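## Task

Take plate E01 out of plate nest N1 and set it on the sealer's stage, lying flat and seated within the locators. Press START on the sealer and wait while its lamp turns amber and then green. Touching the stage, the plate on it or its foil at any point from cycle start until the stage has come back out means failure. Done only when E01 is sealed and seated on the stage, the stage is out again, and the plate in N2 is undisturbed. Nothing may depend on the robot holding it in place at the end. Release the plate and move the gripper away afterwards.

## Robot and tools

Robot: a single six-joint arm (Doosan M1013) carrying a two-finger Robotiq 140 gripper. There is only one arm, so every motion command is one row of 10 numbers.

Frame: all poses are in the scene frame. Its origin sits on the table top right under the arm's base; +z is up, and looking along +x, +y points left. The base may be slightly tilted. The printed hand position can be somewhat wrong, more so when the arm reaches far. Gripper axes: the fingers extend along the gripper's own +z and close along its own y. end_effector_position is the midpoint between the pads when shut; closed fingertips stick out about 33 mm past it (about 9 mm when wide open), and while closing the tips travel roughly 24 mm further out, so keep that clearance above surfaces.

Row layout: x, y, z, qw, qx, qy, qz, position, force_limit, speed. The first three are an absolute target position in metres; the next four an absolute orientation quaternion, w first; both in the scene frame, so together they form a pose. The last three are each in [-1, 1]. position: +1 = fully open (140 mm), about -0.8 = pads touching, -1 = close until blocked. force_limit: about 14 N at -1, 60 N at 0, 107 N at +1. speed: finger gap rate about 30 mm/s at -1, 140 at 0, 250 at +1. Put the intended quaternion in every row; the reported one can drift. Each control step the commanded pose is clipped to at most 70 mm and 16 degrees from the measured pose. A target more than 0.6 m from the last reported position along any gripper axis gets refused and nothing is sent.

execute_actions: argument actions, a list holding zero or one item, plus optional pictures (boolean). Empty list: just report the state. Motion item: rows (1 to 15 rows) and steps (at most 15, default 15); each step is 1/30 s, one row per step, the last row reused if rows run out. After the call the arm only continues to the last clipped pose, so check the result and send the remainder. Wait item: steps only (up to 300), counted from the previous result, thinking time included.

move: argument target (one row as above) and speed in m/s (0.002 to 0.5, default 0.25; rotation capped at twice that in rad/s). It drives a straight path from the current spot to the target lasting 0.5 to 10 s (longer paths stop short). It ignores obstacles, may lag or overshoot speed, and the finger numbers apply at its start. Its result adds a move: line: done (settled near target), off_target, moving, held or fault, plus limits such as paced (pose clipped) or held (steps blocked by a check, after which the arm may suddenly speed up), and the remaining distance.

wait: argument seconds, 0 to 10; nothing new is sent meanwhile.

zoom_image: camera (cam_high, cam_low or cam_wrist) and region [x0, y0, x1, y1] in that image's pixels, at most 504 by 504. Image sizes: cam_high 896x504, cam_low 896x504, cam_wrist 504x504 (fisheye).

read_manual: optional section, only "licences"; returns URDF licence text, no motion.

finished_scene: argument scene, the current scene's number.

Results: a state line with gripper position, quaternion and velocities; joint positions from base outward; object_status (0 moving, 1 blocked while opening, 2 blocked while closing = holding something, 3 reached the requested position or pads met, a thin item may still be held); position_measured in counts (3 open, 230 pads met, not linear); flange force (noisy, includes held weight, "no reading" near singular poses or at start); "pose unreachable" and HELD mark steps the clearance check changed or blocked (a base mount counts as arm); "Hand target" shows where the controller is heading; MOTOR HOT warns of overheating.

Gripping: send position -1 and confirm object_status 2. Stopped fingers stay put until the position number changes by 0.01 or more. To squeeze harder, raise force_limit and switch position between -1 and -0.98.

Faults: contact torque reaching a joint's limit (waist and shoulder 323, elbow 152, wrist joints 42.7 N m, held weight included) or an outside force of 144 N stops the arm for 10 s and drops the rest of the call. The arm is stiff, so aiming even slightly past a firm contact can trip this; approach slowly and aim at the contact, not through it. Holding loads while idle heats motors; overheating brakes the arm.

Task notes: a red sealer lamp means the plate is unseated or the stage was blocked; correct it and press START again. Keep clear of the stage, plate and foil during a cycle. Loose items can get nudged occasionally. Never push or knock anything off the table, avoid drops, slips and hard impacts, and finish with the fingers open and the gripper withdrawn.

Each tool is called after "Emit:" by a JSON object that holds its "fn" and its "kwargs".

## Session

Emit:
{"fn": "execute_actions", "kwargs": {"actions": []}}

Scene clock: 0.00 s of 6600.00 s.
end_effector_position=(+1.0240, +0.2514, +0.2762) position_measured=3 object_status=3 end_effector_quat_wxyz=(+0.178, +0.427, +0.869, -0.175) end_effector_velocity=(+0.000, +0.000, +0.000) end_effector_angular_velocity=(+0.001, -0.001, +0.001)
Joint positions: [ 0.307  0.901  0.737 -0.499  1.51  -0.265]
Joint velocities: [-0.     0.    -0.001  0.001 -0.001 -0.   ]
Flange force (N, the push that the arm receives, along the gripper's own x y z axes): no reading
Hand target: +1.024, +0.251, +0.276; +0.178, +0.427, +0.869, -0.175

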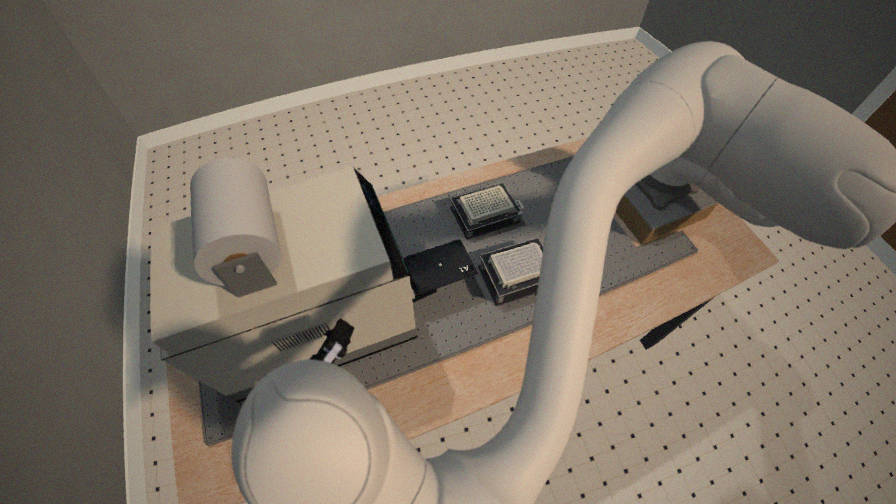

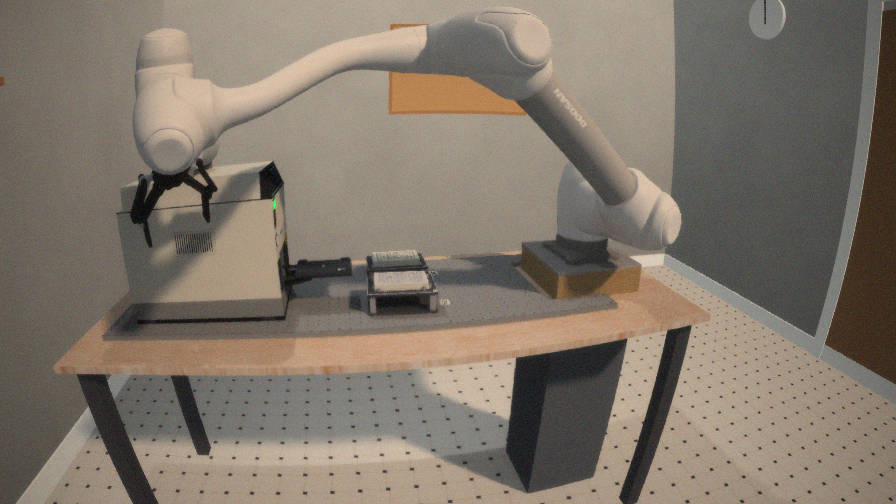

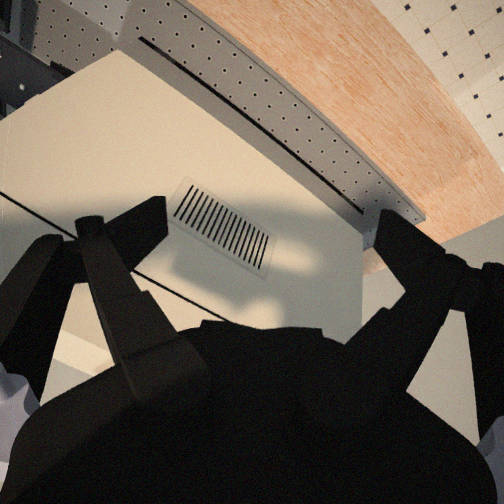

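Beside the sealer; back away along its side first.

Emit:
{"fn": "move", "kwargs": {"target": [0.66,0.33,0.33,0.178,0.427,0.869,-0.175,0.7,-0.6,0]}}

Emit:
{"fn": "move", "kwargs": {"target": [0.52,-0.11,0.15,0,0,1,0,0.7,-0.6,0]}}

Emit:
{"fn": "zoom_image", "kwargs": {"camera": "cam_low", "region": [340,190,460,290]}}

Emit:
{"fn": "zoom_image", "kwargs": {"camera": "cam_wrist", "region": [130,50,410,330]}}

Scene clock: 3.77 s of 6600.00 s.
end_effector_position=(+0.6600, +0.3301, +0.3303) position_measured=41 object_status=3 end_effector_quat_wxyz=(+0.178, +0.427, +0.869, -0.175) end_effector_velocity=(-0.001, +0.000, -0.000) end_effector_angular_velocity=(-0.001, +0.000, -0.001)
Joint positions: [ 0.574  0.389  1.499 -0.485  1.414  0.087]
Joint velocities: [ 0.001 -0.     0.001 -0.     0.001  0.001]
Flange force (N, the push that the arm receives, along the gripper's own x y z axes): [-1.5 -2.8 -2.4]
Hand target: +0.660, +0.330, +0.330; +0.178, +0.427, +0.869, -0.175
Off the commanded pose: 0.000 m, 0 deg.
move: done

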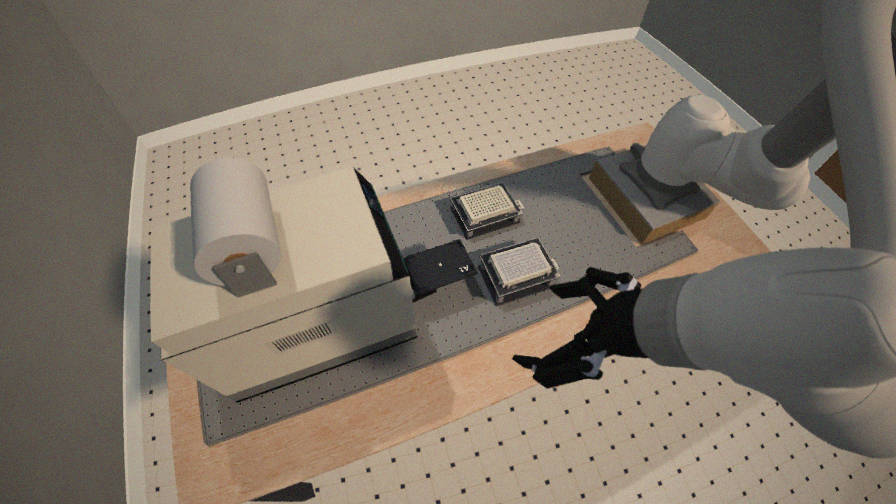

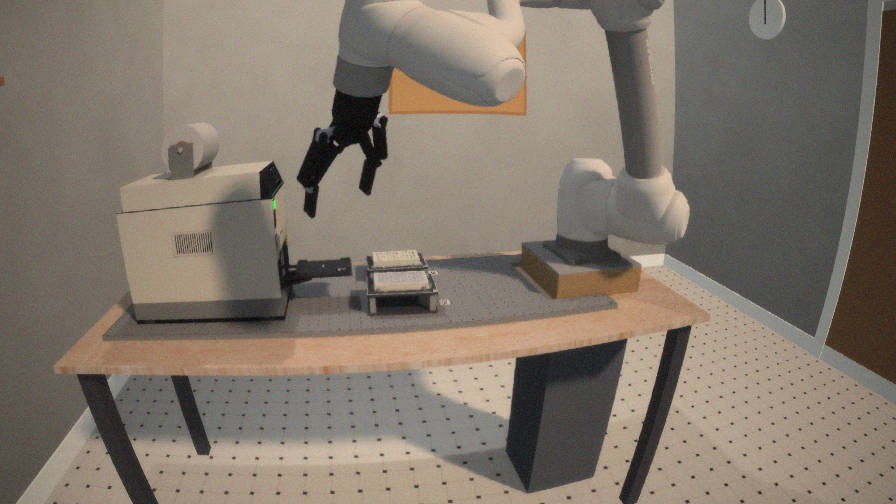

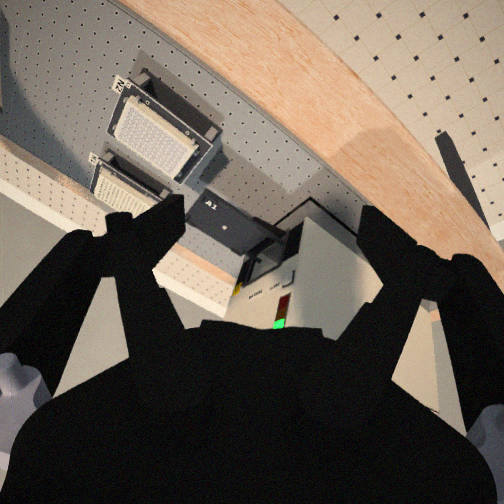

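Scene clock: 6.30 s of 6600.00 s.
end_effector_position=(+0.5193, -0.1091, +0.1502) position_measured=41 object_status=3 end_effector_quat_wxyz=(+0.000, -0.000, +1.000, +0.001) end_effector_velocity=(+0.000, -0.001, +0.000) end_effector_angular_velocity=(+0.002, -0.000, +0.001)
Joint positions: [-0.334  0.159  2.109  0.021  0.868 -1.868]
Joint velocities: [-0.002  0.001 -0.001  0.003  0.001 -0.006]
Flange force (N, the push that the arm receives, along the gripper's own x y z axes): [4.5 -1.4 -4.3]
Hand target: +0.519, -0.109, +0.150; +0.000, -0.000, +1.000, +0.001
Off the commanded pose: 0.001 m, 0 deg.
move: done

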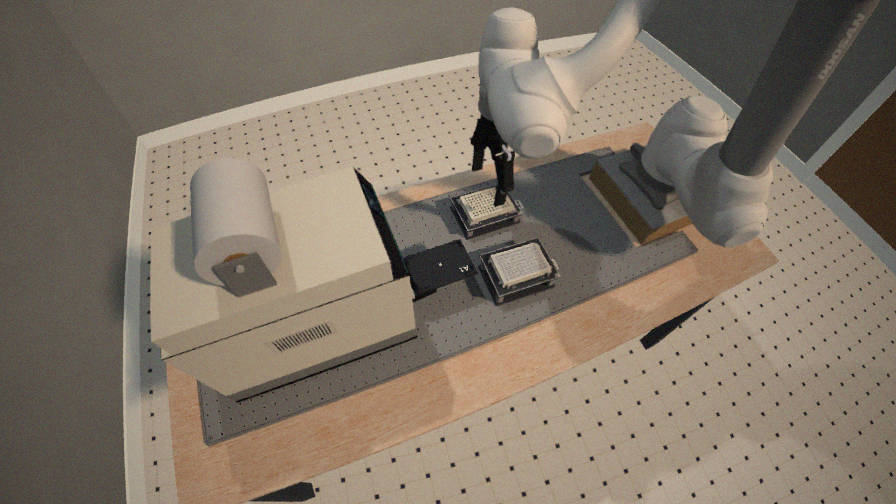

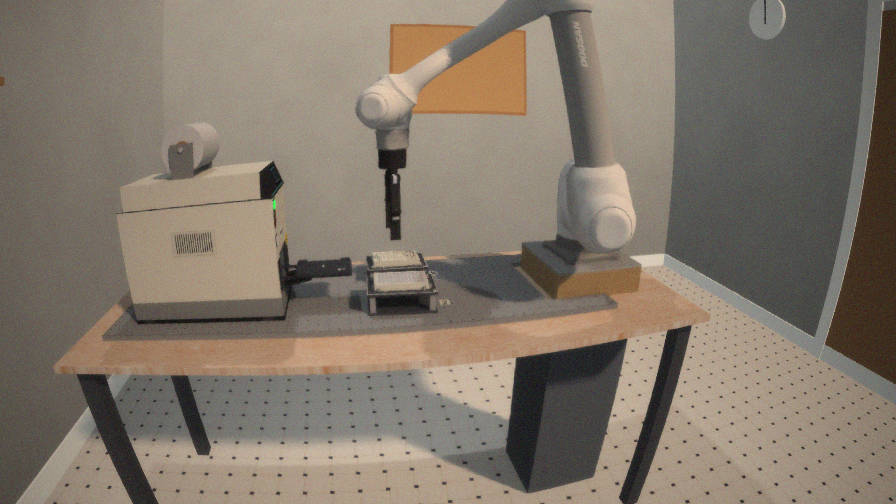

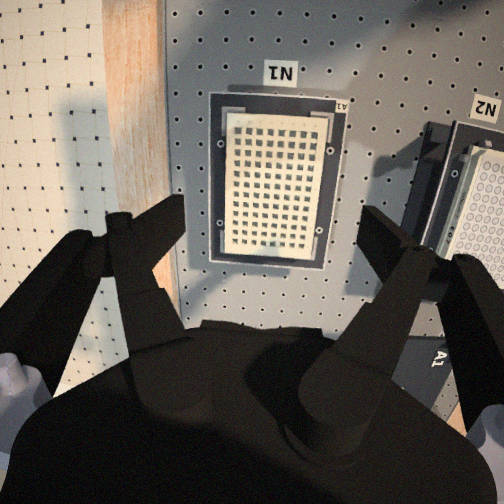

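Region (340, 190, 460, 290) of cam_low's 896x504 image, scaled by 4.200, with more detail than that image has.

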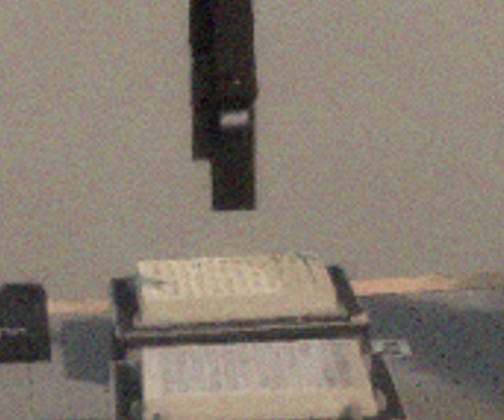

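Region (130, 50, 410, 330) of cam_wrist's 504x504 image, scaled by 1.800, with more detail than that image has.

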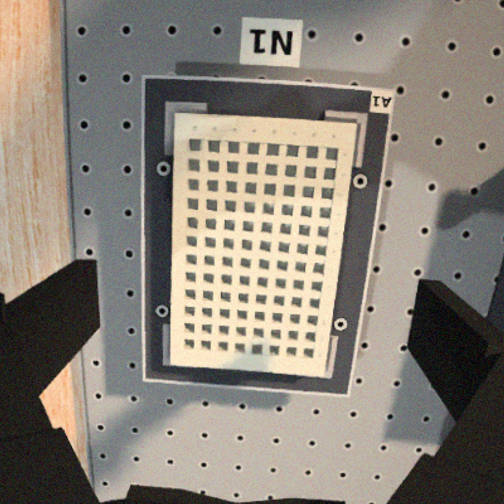

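Emit:
{"fn": "move", "kwargs": {"target": [0.52,-0.109,0.096,0,0,1,0,0.5,-0.6,0], "speed": 0.08}}

Emit:
{"fn": "zoom_image", "kwargs": {"camera": "cam_low", "region": [340,190,460,290]}}

Scene clock: 8.70 s of 6600.00 s.
end_effector_position=(+0.5199, -0.1090, +0.0961) position_measured=66 object_status=3 end_effector_quat_wxyz=(+0.000, +0.000, +1.000, -0.000) end_effector_velocity=(-0.001, +0.000, -0.001) end_effector_angular_velocity=(+0.000, +0.001, +0.000)
Joint positions: [-0.331  0.231  2.149  0.02   0.756 -1.866]
Joint velocities: [ 0.     0.001  0.001 -0.    -0.001 -0.   ]
Flange force (N, the push that the arm receives, along the gripper's own x y z axes): [2.7 -0.3 -5.3]
Hand target: +0.520, -0.109, +0.096; -0.000, +0.000, +1.000, -0.000
Off the commanded pose: 0.000 m, 0 deg.
move: done

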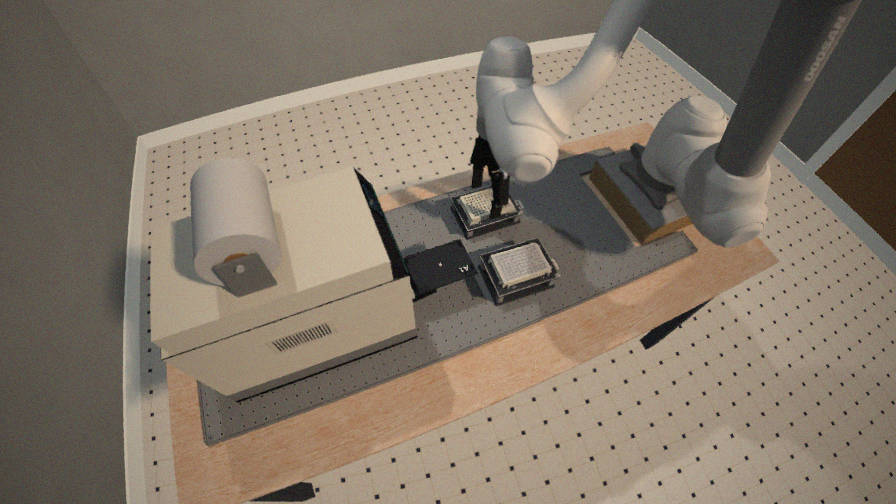

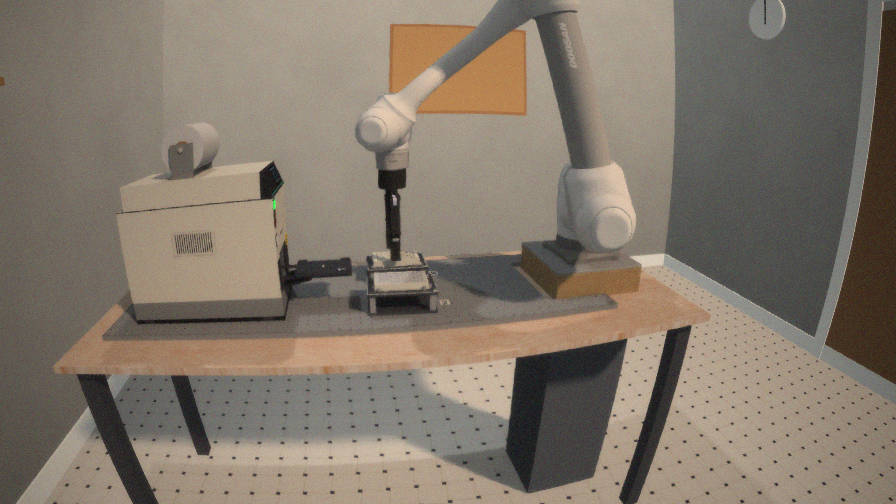

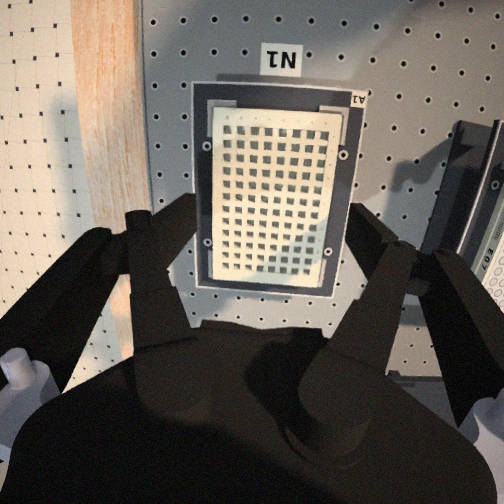

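Region (340, 190, 460, 290) of cam_low's 896x504 image, scaled by 4.200, with more detail than that image has.

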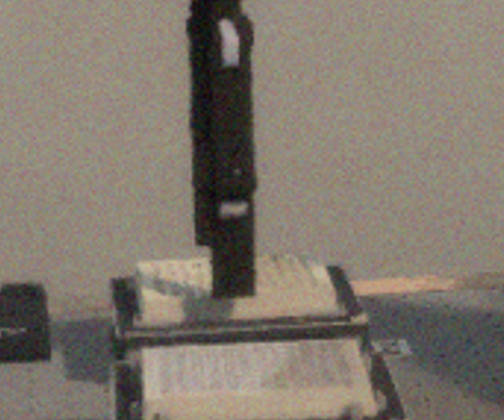

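Emit:
{"fn": "move", "kwargs": {"target": [0.52,-0.1095,0.086,0,0,1,0,0.5,-0.6,0], "speed": 0.02}}

Emit:
{"fn": "zoom_image", "kwargs": {"camera": "cam_low", "region": [340,190,460,290]}}

Scene clock: 10.77 s of 6600.00 s.
end_effector_position=(+0.5200, -0.1095, +0.0860) position_measured=66 object_status=3 end_effector_quat_wxyz=(-0.000, -0.000, +1.000, -0.000) end_effector_velocity=(+0.000, -0.000, -0.001) end_effector_angular_velocity=(-0.000, +0.000, -0.000)
Joint positions: [-0.331  0.245  2.155  0.021  0.735 -1.868]
Joint velocities: [-0.     0.001  0.    -0.    -0.002 -0.   ]
Flange force (N, the push that the arm receives, along the gripper's own x y z axes): [-0.2 0.1 -2.1]
Hand target: +0.520, -0.109, +0.086; -0.000, +0.000, +1.000, -0.000
Off the commanded pose: 0.000 m, 0 deg.
move: done

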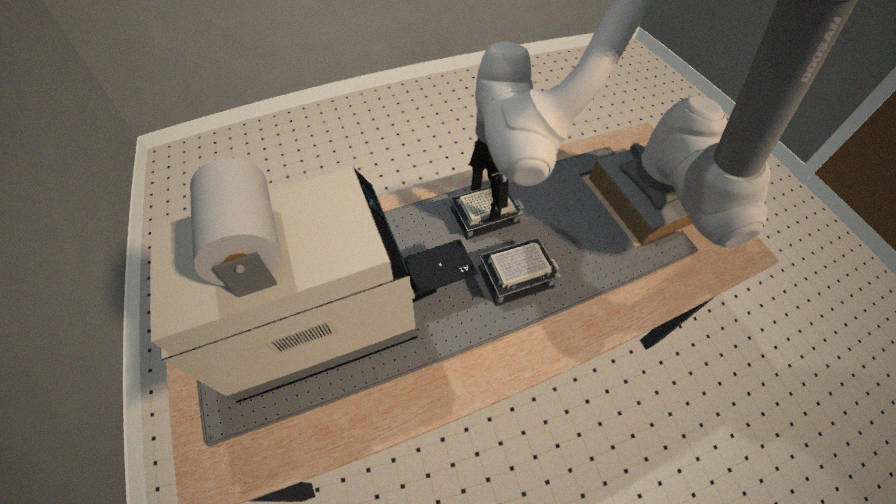

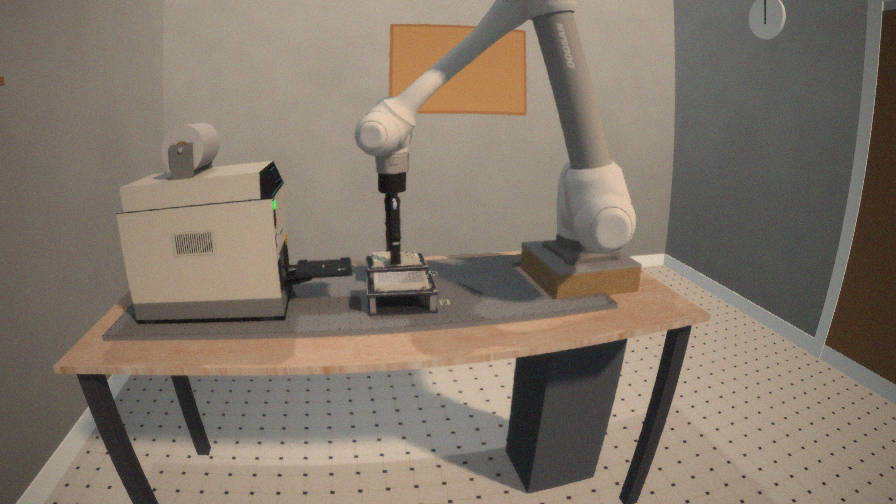

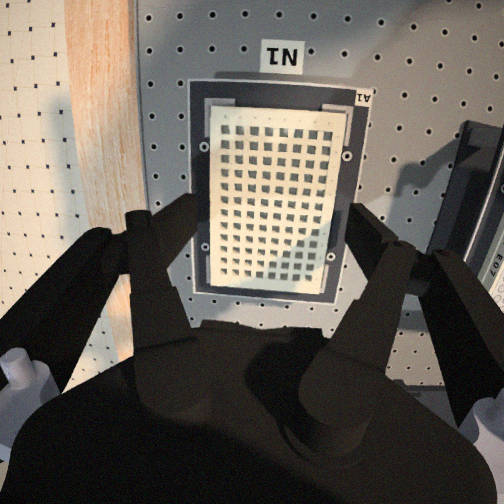

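Region (340, 190, 460, 290) of cam_low's 896x504 image, scaled by 4.200, with more detail than that image has.

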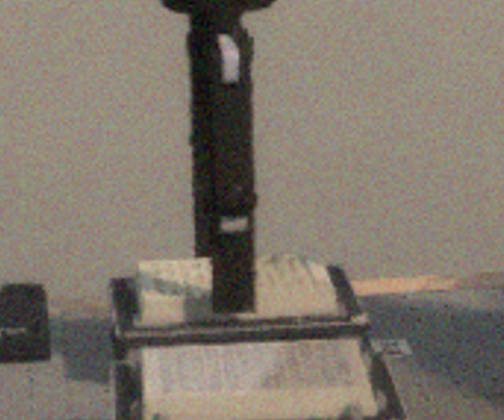

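Emit:
{"fn": "move", "kwargs": {"target": [0.52,-0.111,0.085,0,0,1,0,-1,-0.6,-1], "speed": 0.01}}

Scene clock: 12.43 s of 6600.00 s.
end_effector_position=(+0.5200, -0.1109, +0.0850) position_measured=106 object_status=2 end_effector_quat_wxyz=(+0.000, +0.000, +1.000, +0.000) end_effector_velocity=(+0.000, +0.000, -0.000) end_effector_angular_velocity=(+0.001, -0.000, -0.002)
Joint positions: [-0.334  0.247  2.155  0.021  0.733 -1.87 ]
Joint velocities: [-0.     0.001 -0.     0.002 -0.     0.001]
Flange force (N, the push that the arm receives, along the gripper's own x y z axes): [5.4 10.5 -44.5]
Hand target: +0.520, -0.111, +0.085; +0.000, +0.000, +1.000, +0.000
Off the commanded pose: 0.000 m, 0 deg.
move: done

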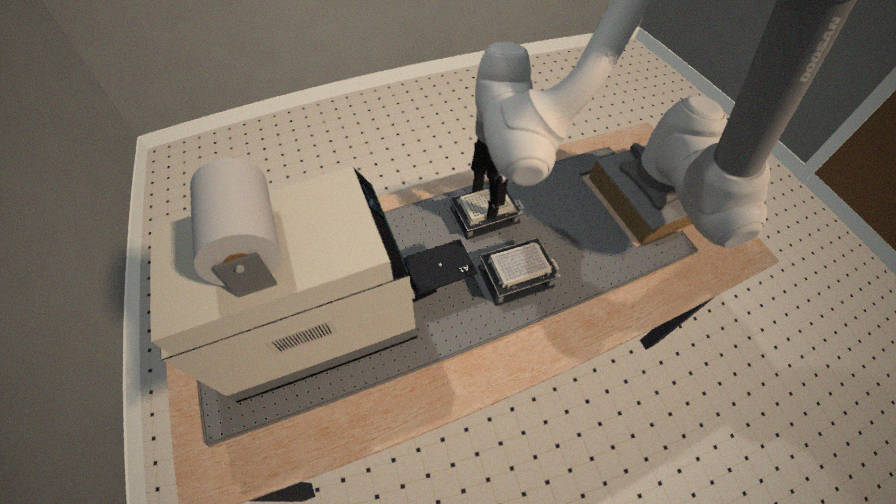

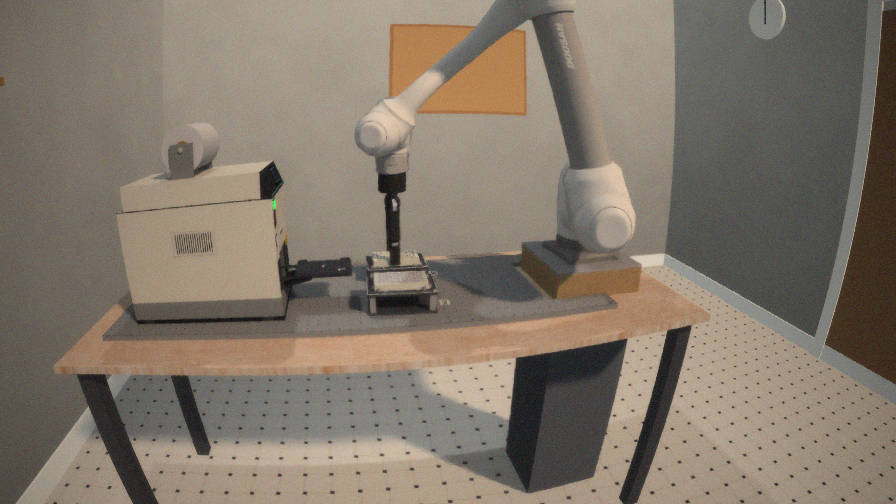

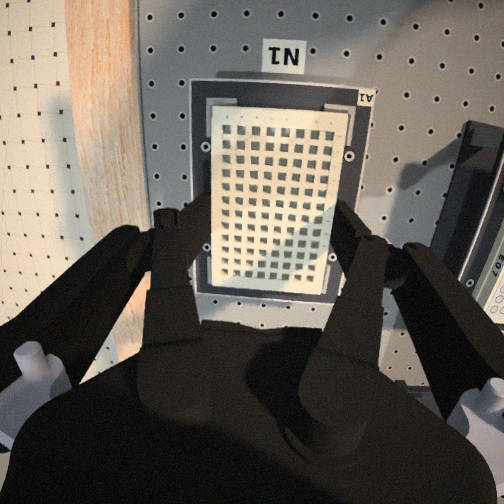

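Emit:
{"fn": "move", "kwargs": {"target": [0.52,-0.1105,0.16,0,0,1,0,-1,-0.6,-1], "speed": 0.1}}

Emit:
{"fn": "move", "kwargs": {"target": [0.715,0.045,0.16,0,0,1,0,-1,-0.6,-1], "speed": 0.18}}

Emit:
{"fn": "zoom_image", "kwargs": {"camera": "cam_wrist", "region": [150,60,410,340]}}

Emit:
{"fn": "zoom_image", "kwargs": {"camera": "cam_low", "region": [270,220,370,300]}}

Scene clock: 14.77 s of 6600.00 s.
end_effector_position=(+0.5201, -0.1105, +0.1599) position_measured=107 object_status=2 end_effector_quat_wxyz=(-0.000, -0.000, +1.000, +0.000) end_effector_velocity=(-0.000, +0.000, +0.000) end_effector_angular_velocity=(+0.001, +0.001, -0.000)
Joint positions: [-0.335  0.149  2.099  0.018  0.888 -1.868]
Joint velocities: [ 0.     0.    -0.001  0.     0.002  0.   ]
Flange force (N, the push that the arm receives, along the gripper's own x y z axes): [0.7 -1.6 -3.7]
Hand target: +0.520, -0.111, +0.160; +0.000, -0.000, +1.000, +0.000
Off the commanded pose: 0.000 m, 0 deg.
move: done

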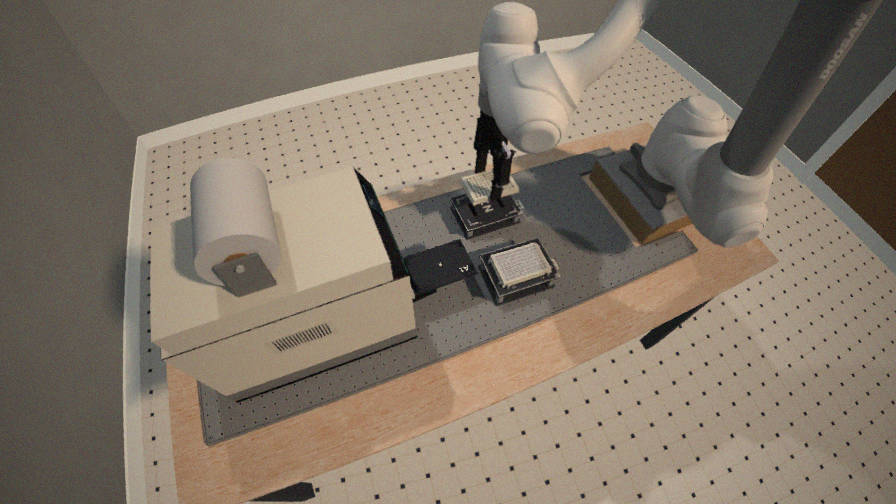

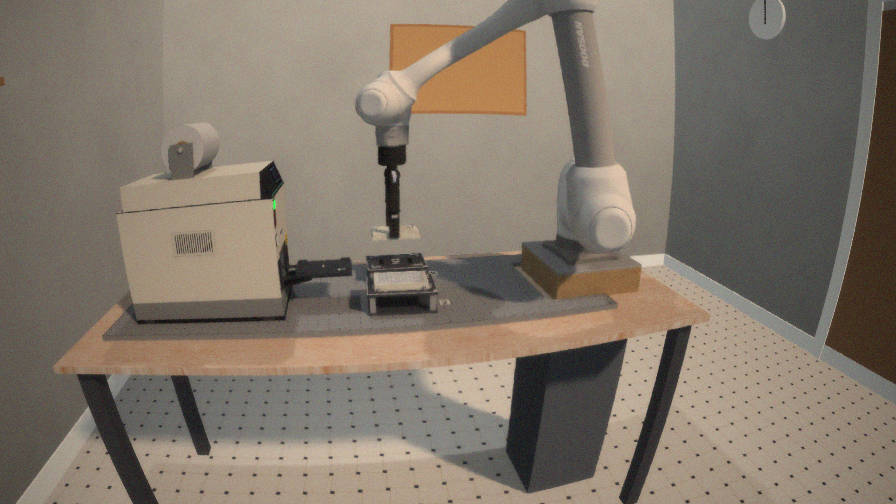

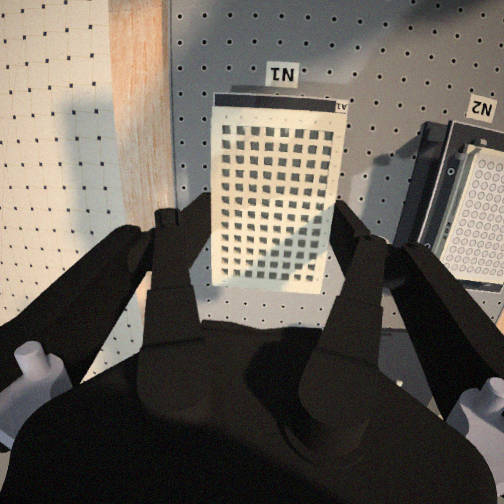

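Scene clock: 16.53 s of 6600.00 s.
end_effector_position=(+0.7150, +0.0445, +0.1599) position_measured=107 object_status=2 end_effector_quat_wxyz=(-0.000, -0.000, +1.000, -0.000) end_effector_velocity=(+0.001, +0.001, +0.000) end_effector_angular_velocity=(+0.001, -0.000, -0.000)
Joint positions: [-0.042  0.402  1.744  0.013  0.986 -1.571]
Joint velocities: [ 0.001  0.001 -0.002  0.001  0.     0.   ]
Flange force (N, the push that the arm receives, along the gripper's own x y z axes): [2.5 -0.2 -5.7]
Hand target: +0.715, +0.045, +0.160; -0.000, -0.000, +1.000, -0.000
Off the commanded pose: 0.001 m, 0 deg.
move: done

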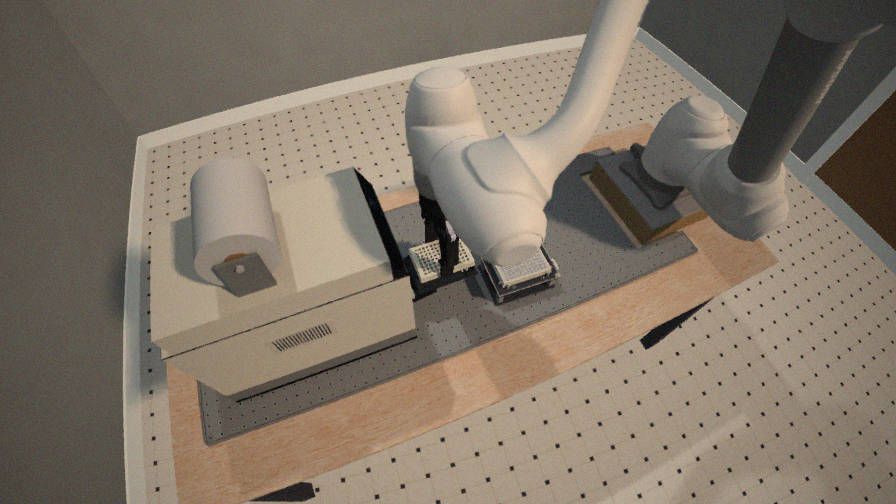

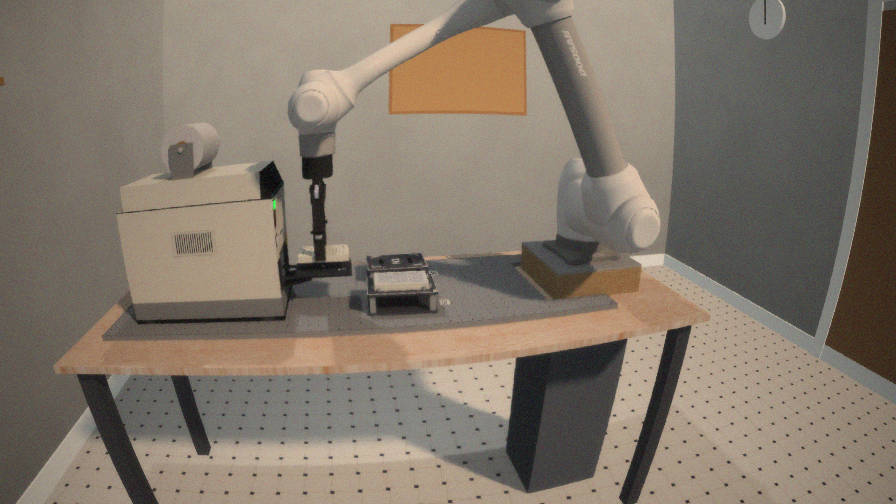

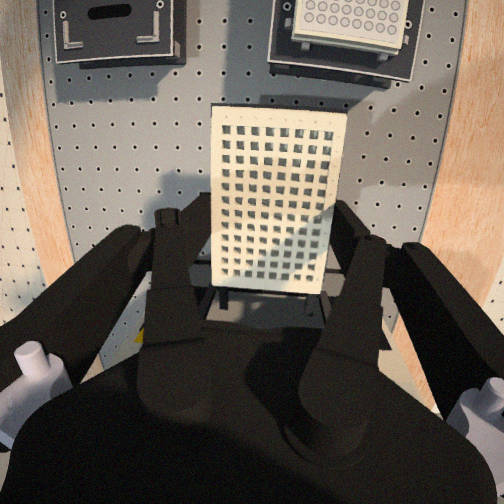

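Region (150, 60, 410, 340) of cam_wrist's 504x504 image, scaled by 1.800, with more detail than that image has; it fills the left 468 columns of this view, and the rest is white.

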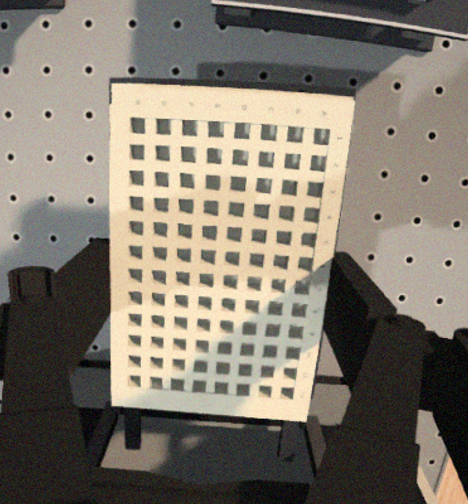

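Region (270, 220, 370, 300) of cam_low's 896x504 image, scaled by 5.040, with more detail than that image has; it fills the top 403 rows of this view, and the rest is white.

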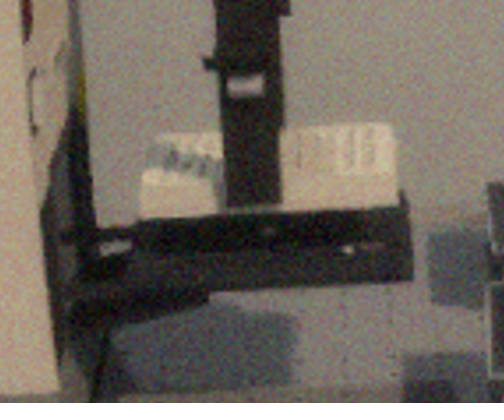

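Nearly aligned. Lower.

Emit:
{"fn": "move", "kwargs": {"target": [0.716,0.045,0.147,0,0,1,0,-1,-0.6,-1], "speed": 0.02}}

Emit:
{"fn": "zoom_image", "kwargs": {"camera": "cam_wrist", "region": [150,60,410,340]}}

Emit:
{"fn": "zoom_image", "kwargs": {"camera": "cam_low", "region": [270,220,370,300]}}

Scene clock: 18.53 s of 6600.00 s.
end_effector_position=(+0.7160, +0.0450, +0.1470) position_measured=107 object_status=2 end_effector_quat_wxyz=(+0.000, +0.000, +1.000, -0.000) end_effector_velocity=(-0.000, +0.000, -0.001) end_effector_angular_velocity=(+0.000, +0.001, -0.001)
Joint positions: [-0.042  0.415  1.752  0.014  0.965 -1.571]
Joint velocities: [ 0.     0.001  0.     0.    -0.     0.   ]
Flange force (N, the push that the arm receives, along the gripper's own x y z axes): [2.1 -1.2 -5.4]
Hand target: +0.716, +0.045, +0.147; -0.000, +0.000, +1.000, -0.000
Off the commanded pose: 0.000 m, 0 deg.
move: done

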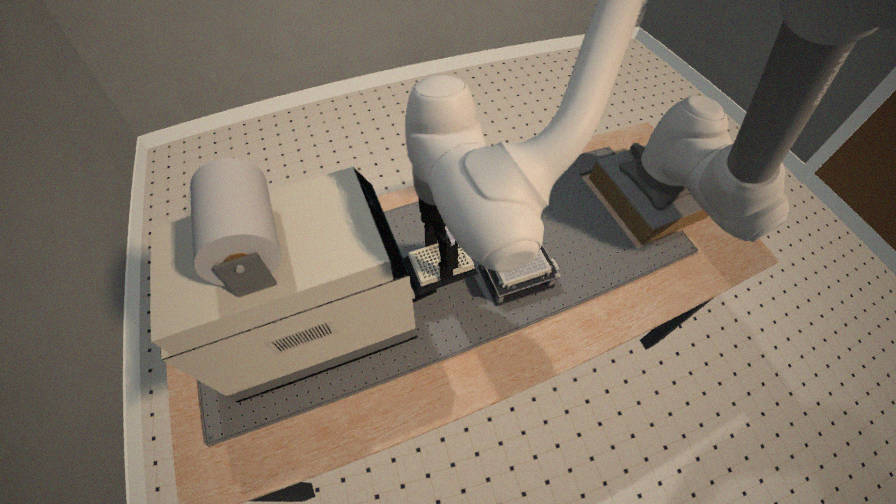

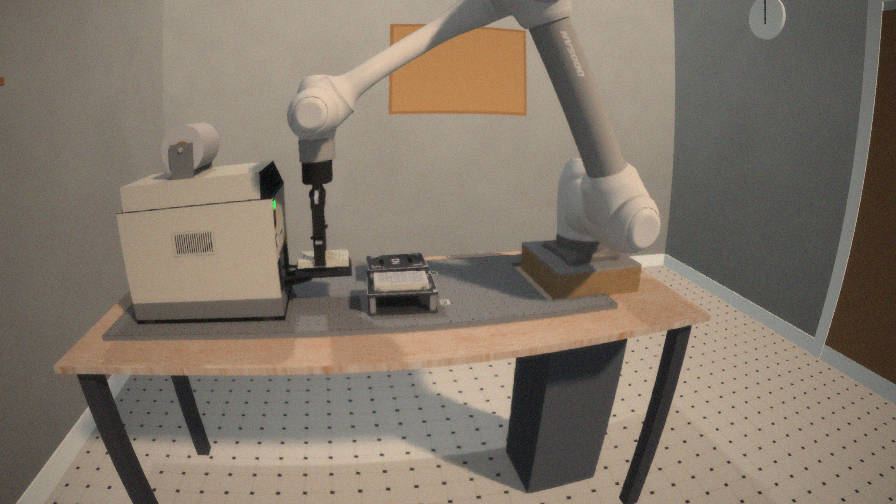

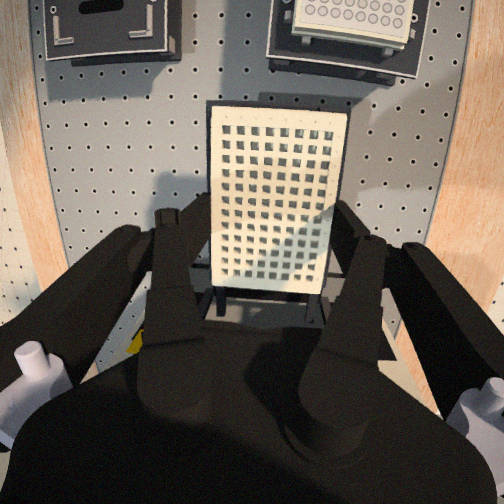

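Region (150, 60, 410, 340) of cam_wrist's 504x504 image, scaled by 1.800, with more detail than that image has; it fills the left 468 columns of this view, and the rest is white.

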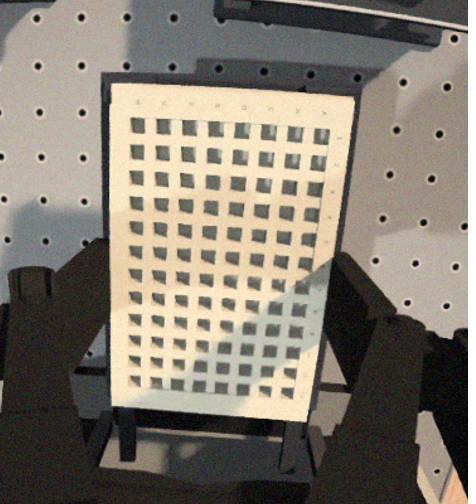

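Region (270, 220, 370, 300) of cam_low's 896x504 image, scaled by 5.040, with more detail than that image has; it fills the top 403 rows of this view, and the rest is white.

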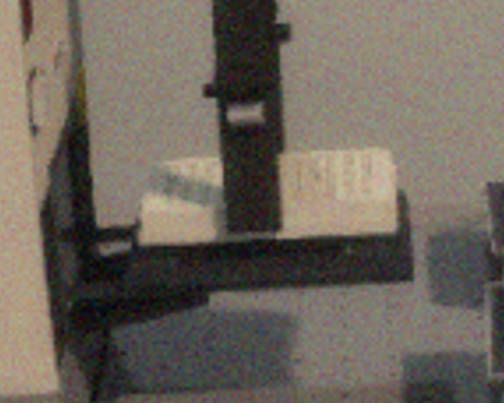

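Emit:
{"fn": "move", "kwargs": {"target": [0.718,0.0447,0.141,0,-0.009,1,0,-1,-0.6,-1], "speed": 0.01}}

Emit:
{"fn": "zoom_image", "kwargs": {"camera": "cam_wrist", "region": [150,60,410,340]}}

Emit:
{"fn": "zoom_image", "kwargs": {"camera": "cam_low", "region": [270,220,370,300]}}

Scene clock: 21.50 s of 6600.00 s.
end_effector_position=(+0.7180, +0.0447, +0.1410) position_measured=107 object_status=2 end_effector_quat_wxyz=(-0.000, -0.009, +1.000, -0.000) end_effector_velocity=(+0.000, -0.000, -0.000) end_effector_angular_velocity=(-0.001, -0.000, +0.003)
Joint positions: [-0.042  0.423  1.752  0.014  0.957 -1.589]
Joint velocities: [-0.     0.001 -0.    -0.002 -0.001 -0.002]
Flange force (N, the push that the arm receives, along the gripper's own x y z axes): [1.5 -0.9 -3.9]
Hand target: +0.718, +0.045, +0.141; +0.000, -0.009, +1.000, -0.000
Off the commanded pose: 0.000 m, 0 deg.
move: done

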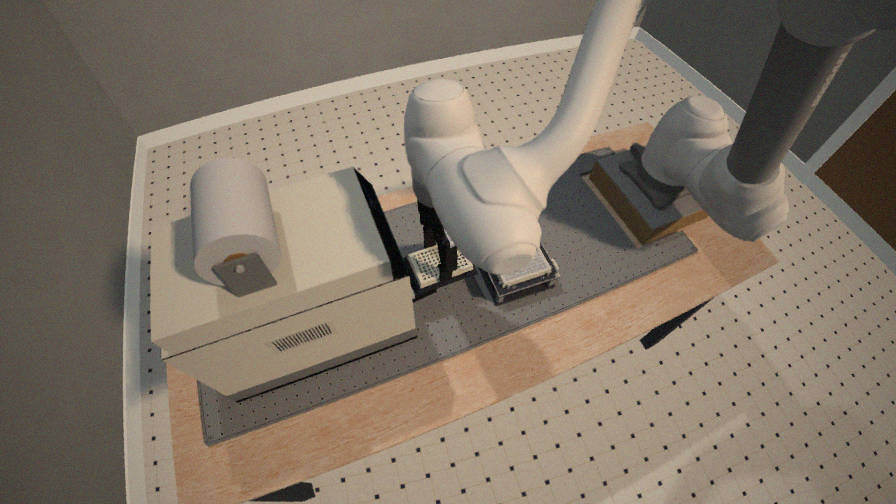

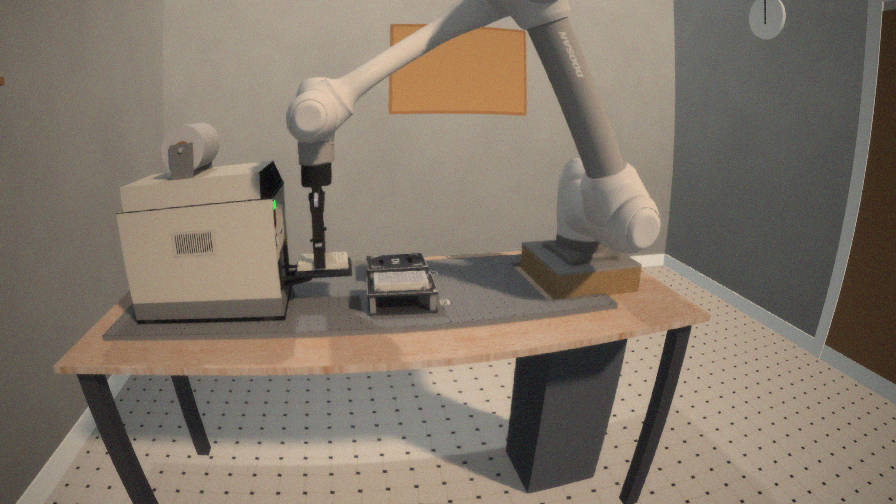

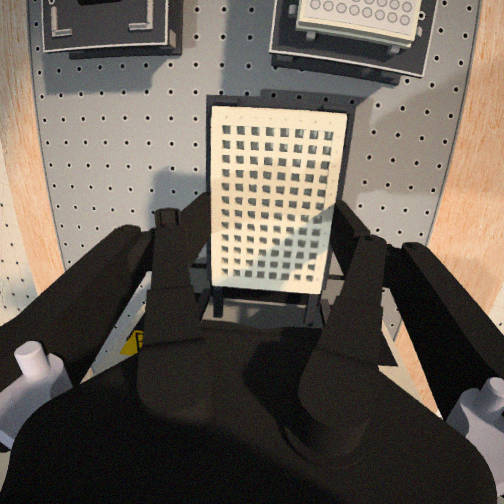

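Region (150, 60, 410, 340) of cam_wrist's 504x504 image, scaled by 1.800, with more detail than that image has; it fills the left 468 columns of this view, and the rest is white.

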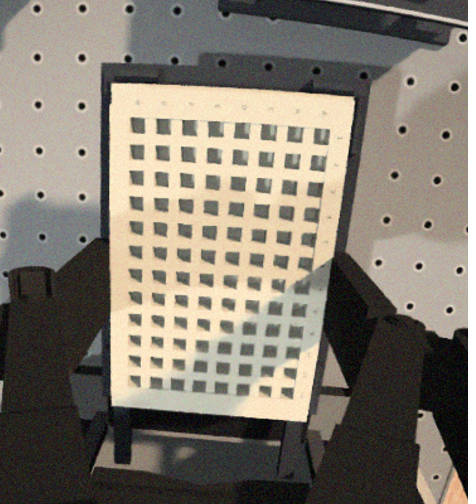

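Region (270, 220, 370, 300) of cam_low's 896x504 image, scaled by 5.040, with more detail than that image has; it fills the top 403 rows of this view, and the rest is white.

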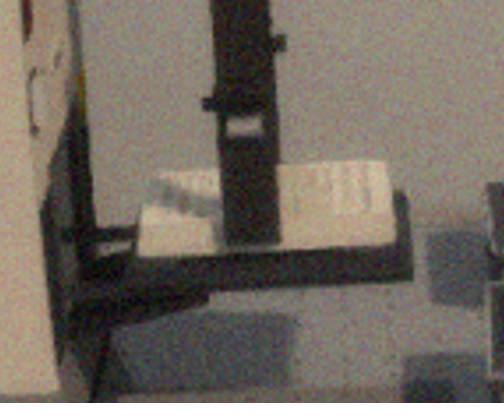

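Emit:
{"fn": "move", "kwargs": {"target": [0.7175,0.0452,0.137,0,-0.009,1,0,-1,-0.6,-1], "speed": 0.006}}

Emit:
{"fn": "zoom_image", "kwargs": {"camera": "cam_low", "region": [270,220,370,300]}}

Scene clock: 24.03 s of 6600.00 s.
end_effector_position=(+0.7175, +0.0452, +0.1370) position_measured=107 object_status=2 end_effector_quat_wxyz=(+0.000, -0.009, +1.000, +0.000) end_effector_velocity=(-0.000, +0.000, -0.000) end_effector_angular_velocity=(+0.000, -0.000, -0.000)
Joint positions: [-0.041  0.426  1.756  0.014  0.95  -1.589]
Joint velocities: [ 0.    -0.     0.001  0.    -0.001 -0.   ]
Flange force (N, the push that the arm receives, along the gripper's own x y z axes): [1.2 -4.0 -4.1]
Hand target: +0.717, +0.045, +0.137; -0.000, -0.009, +1.000, -0.000
Off the commanded pose: 0.000 m, 0 deg.
move: done

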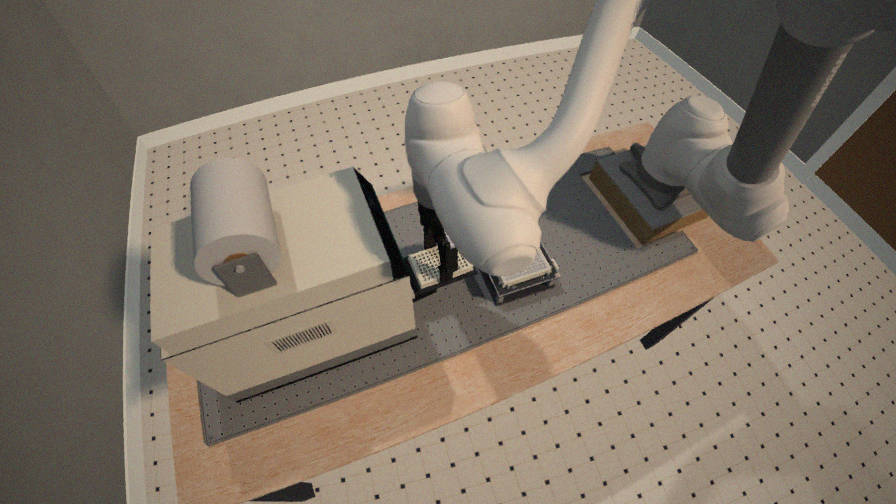

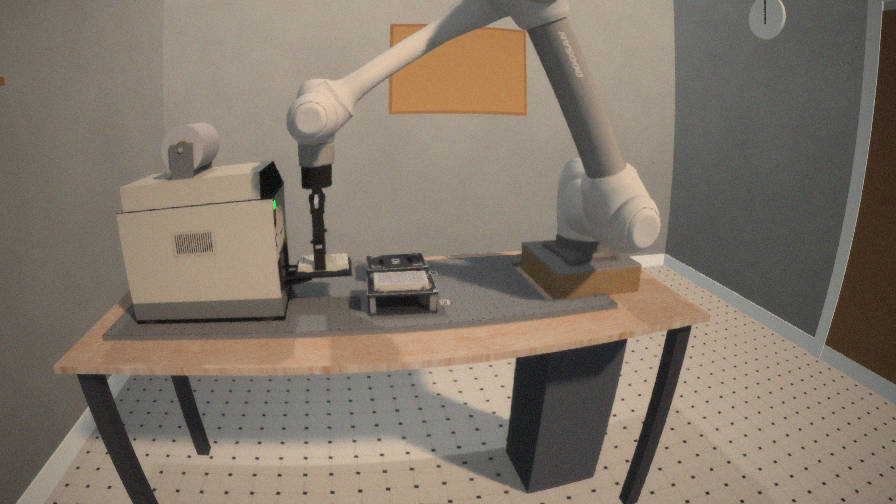

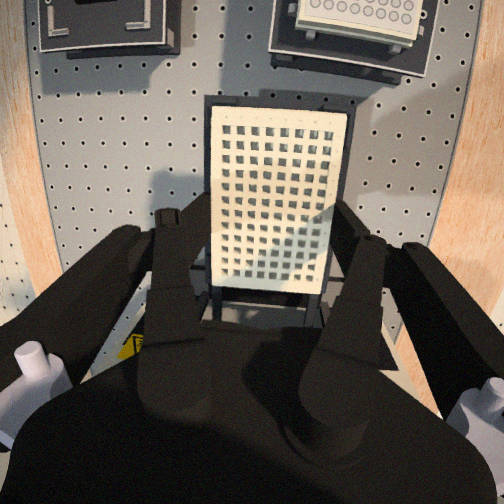

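Region (270, 220, 370, 300) of cam_low's 896x504 image, scaled by 5.040, with more detail than that image has; it fills the top 403 rows of this view, and the rest is white.

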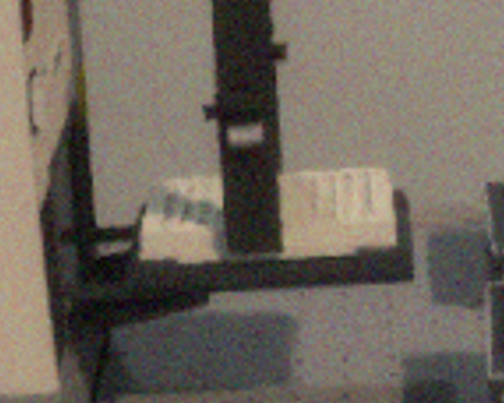

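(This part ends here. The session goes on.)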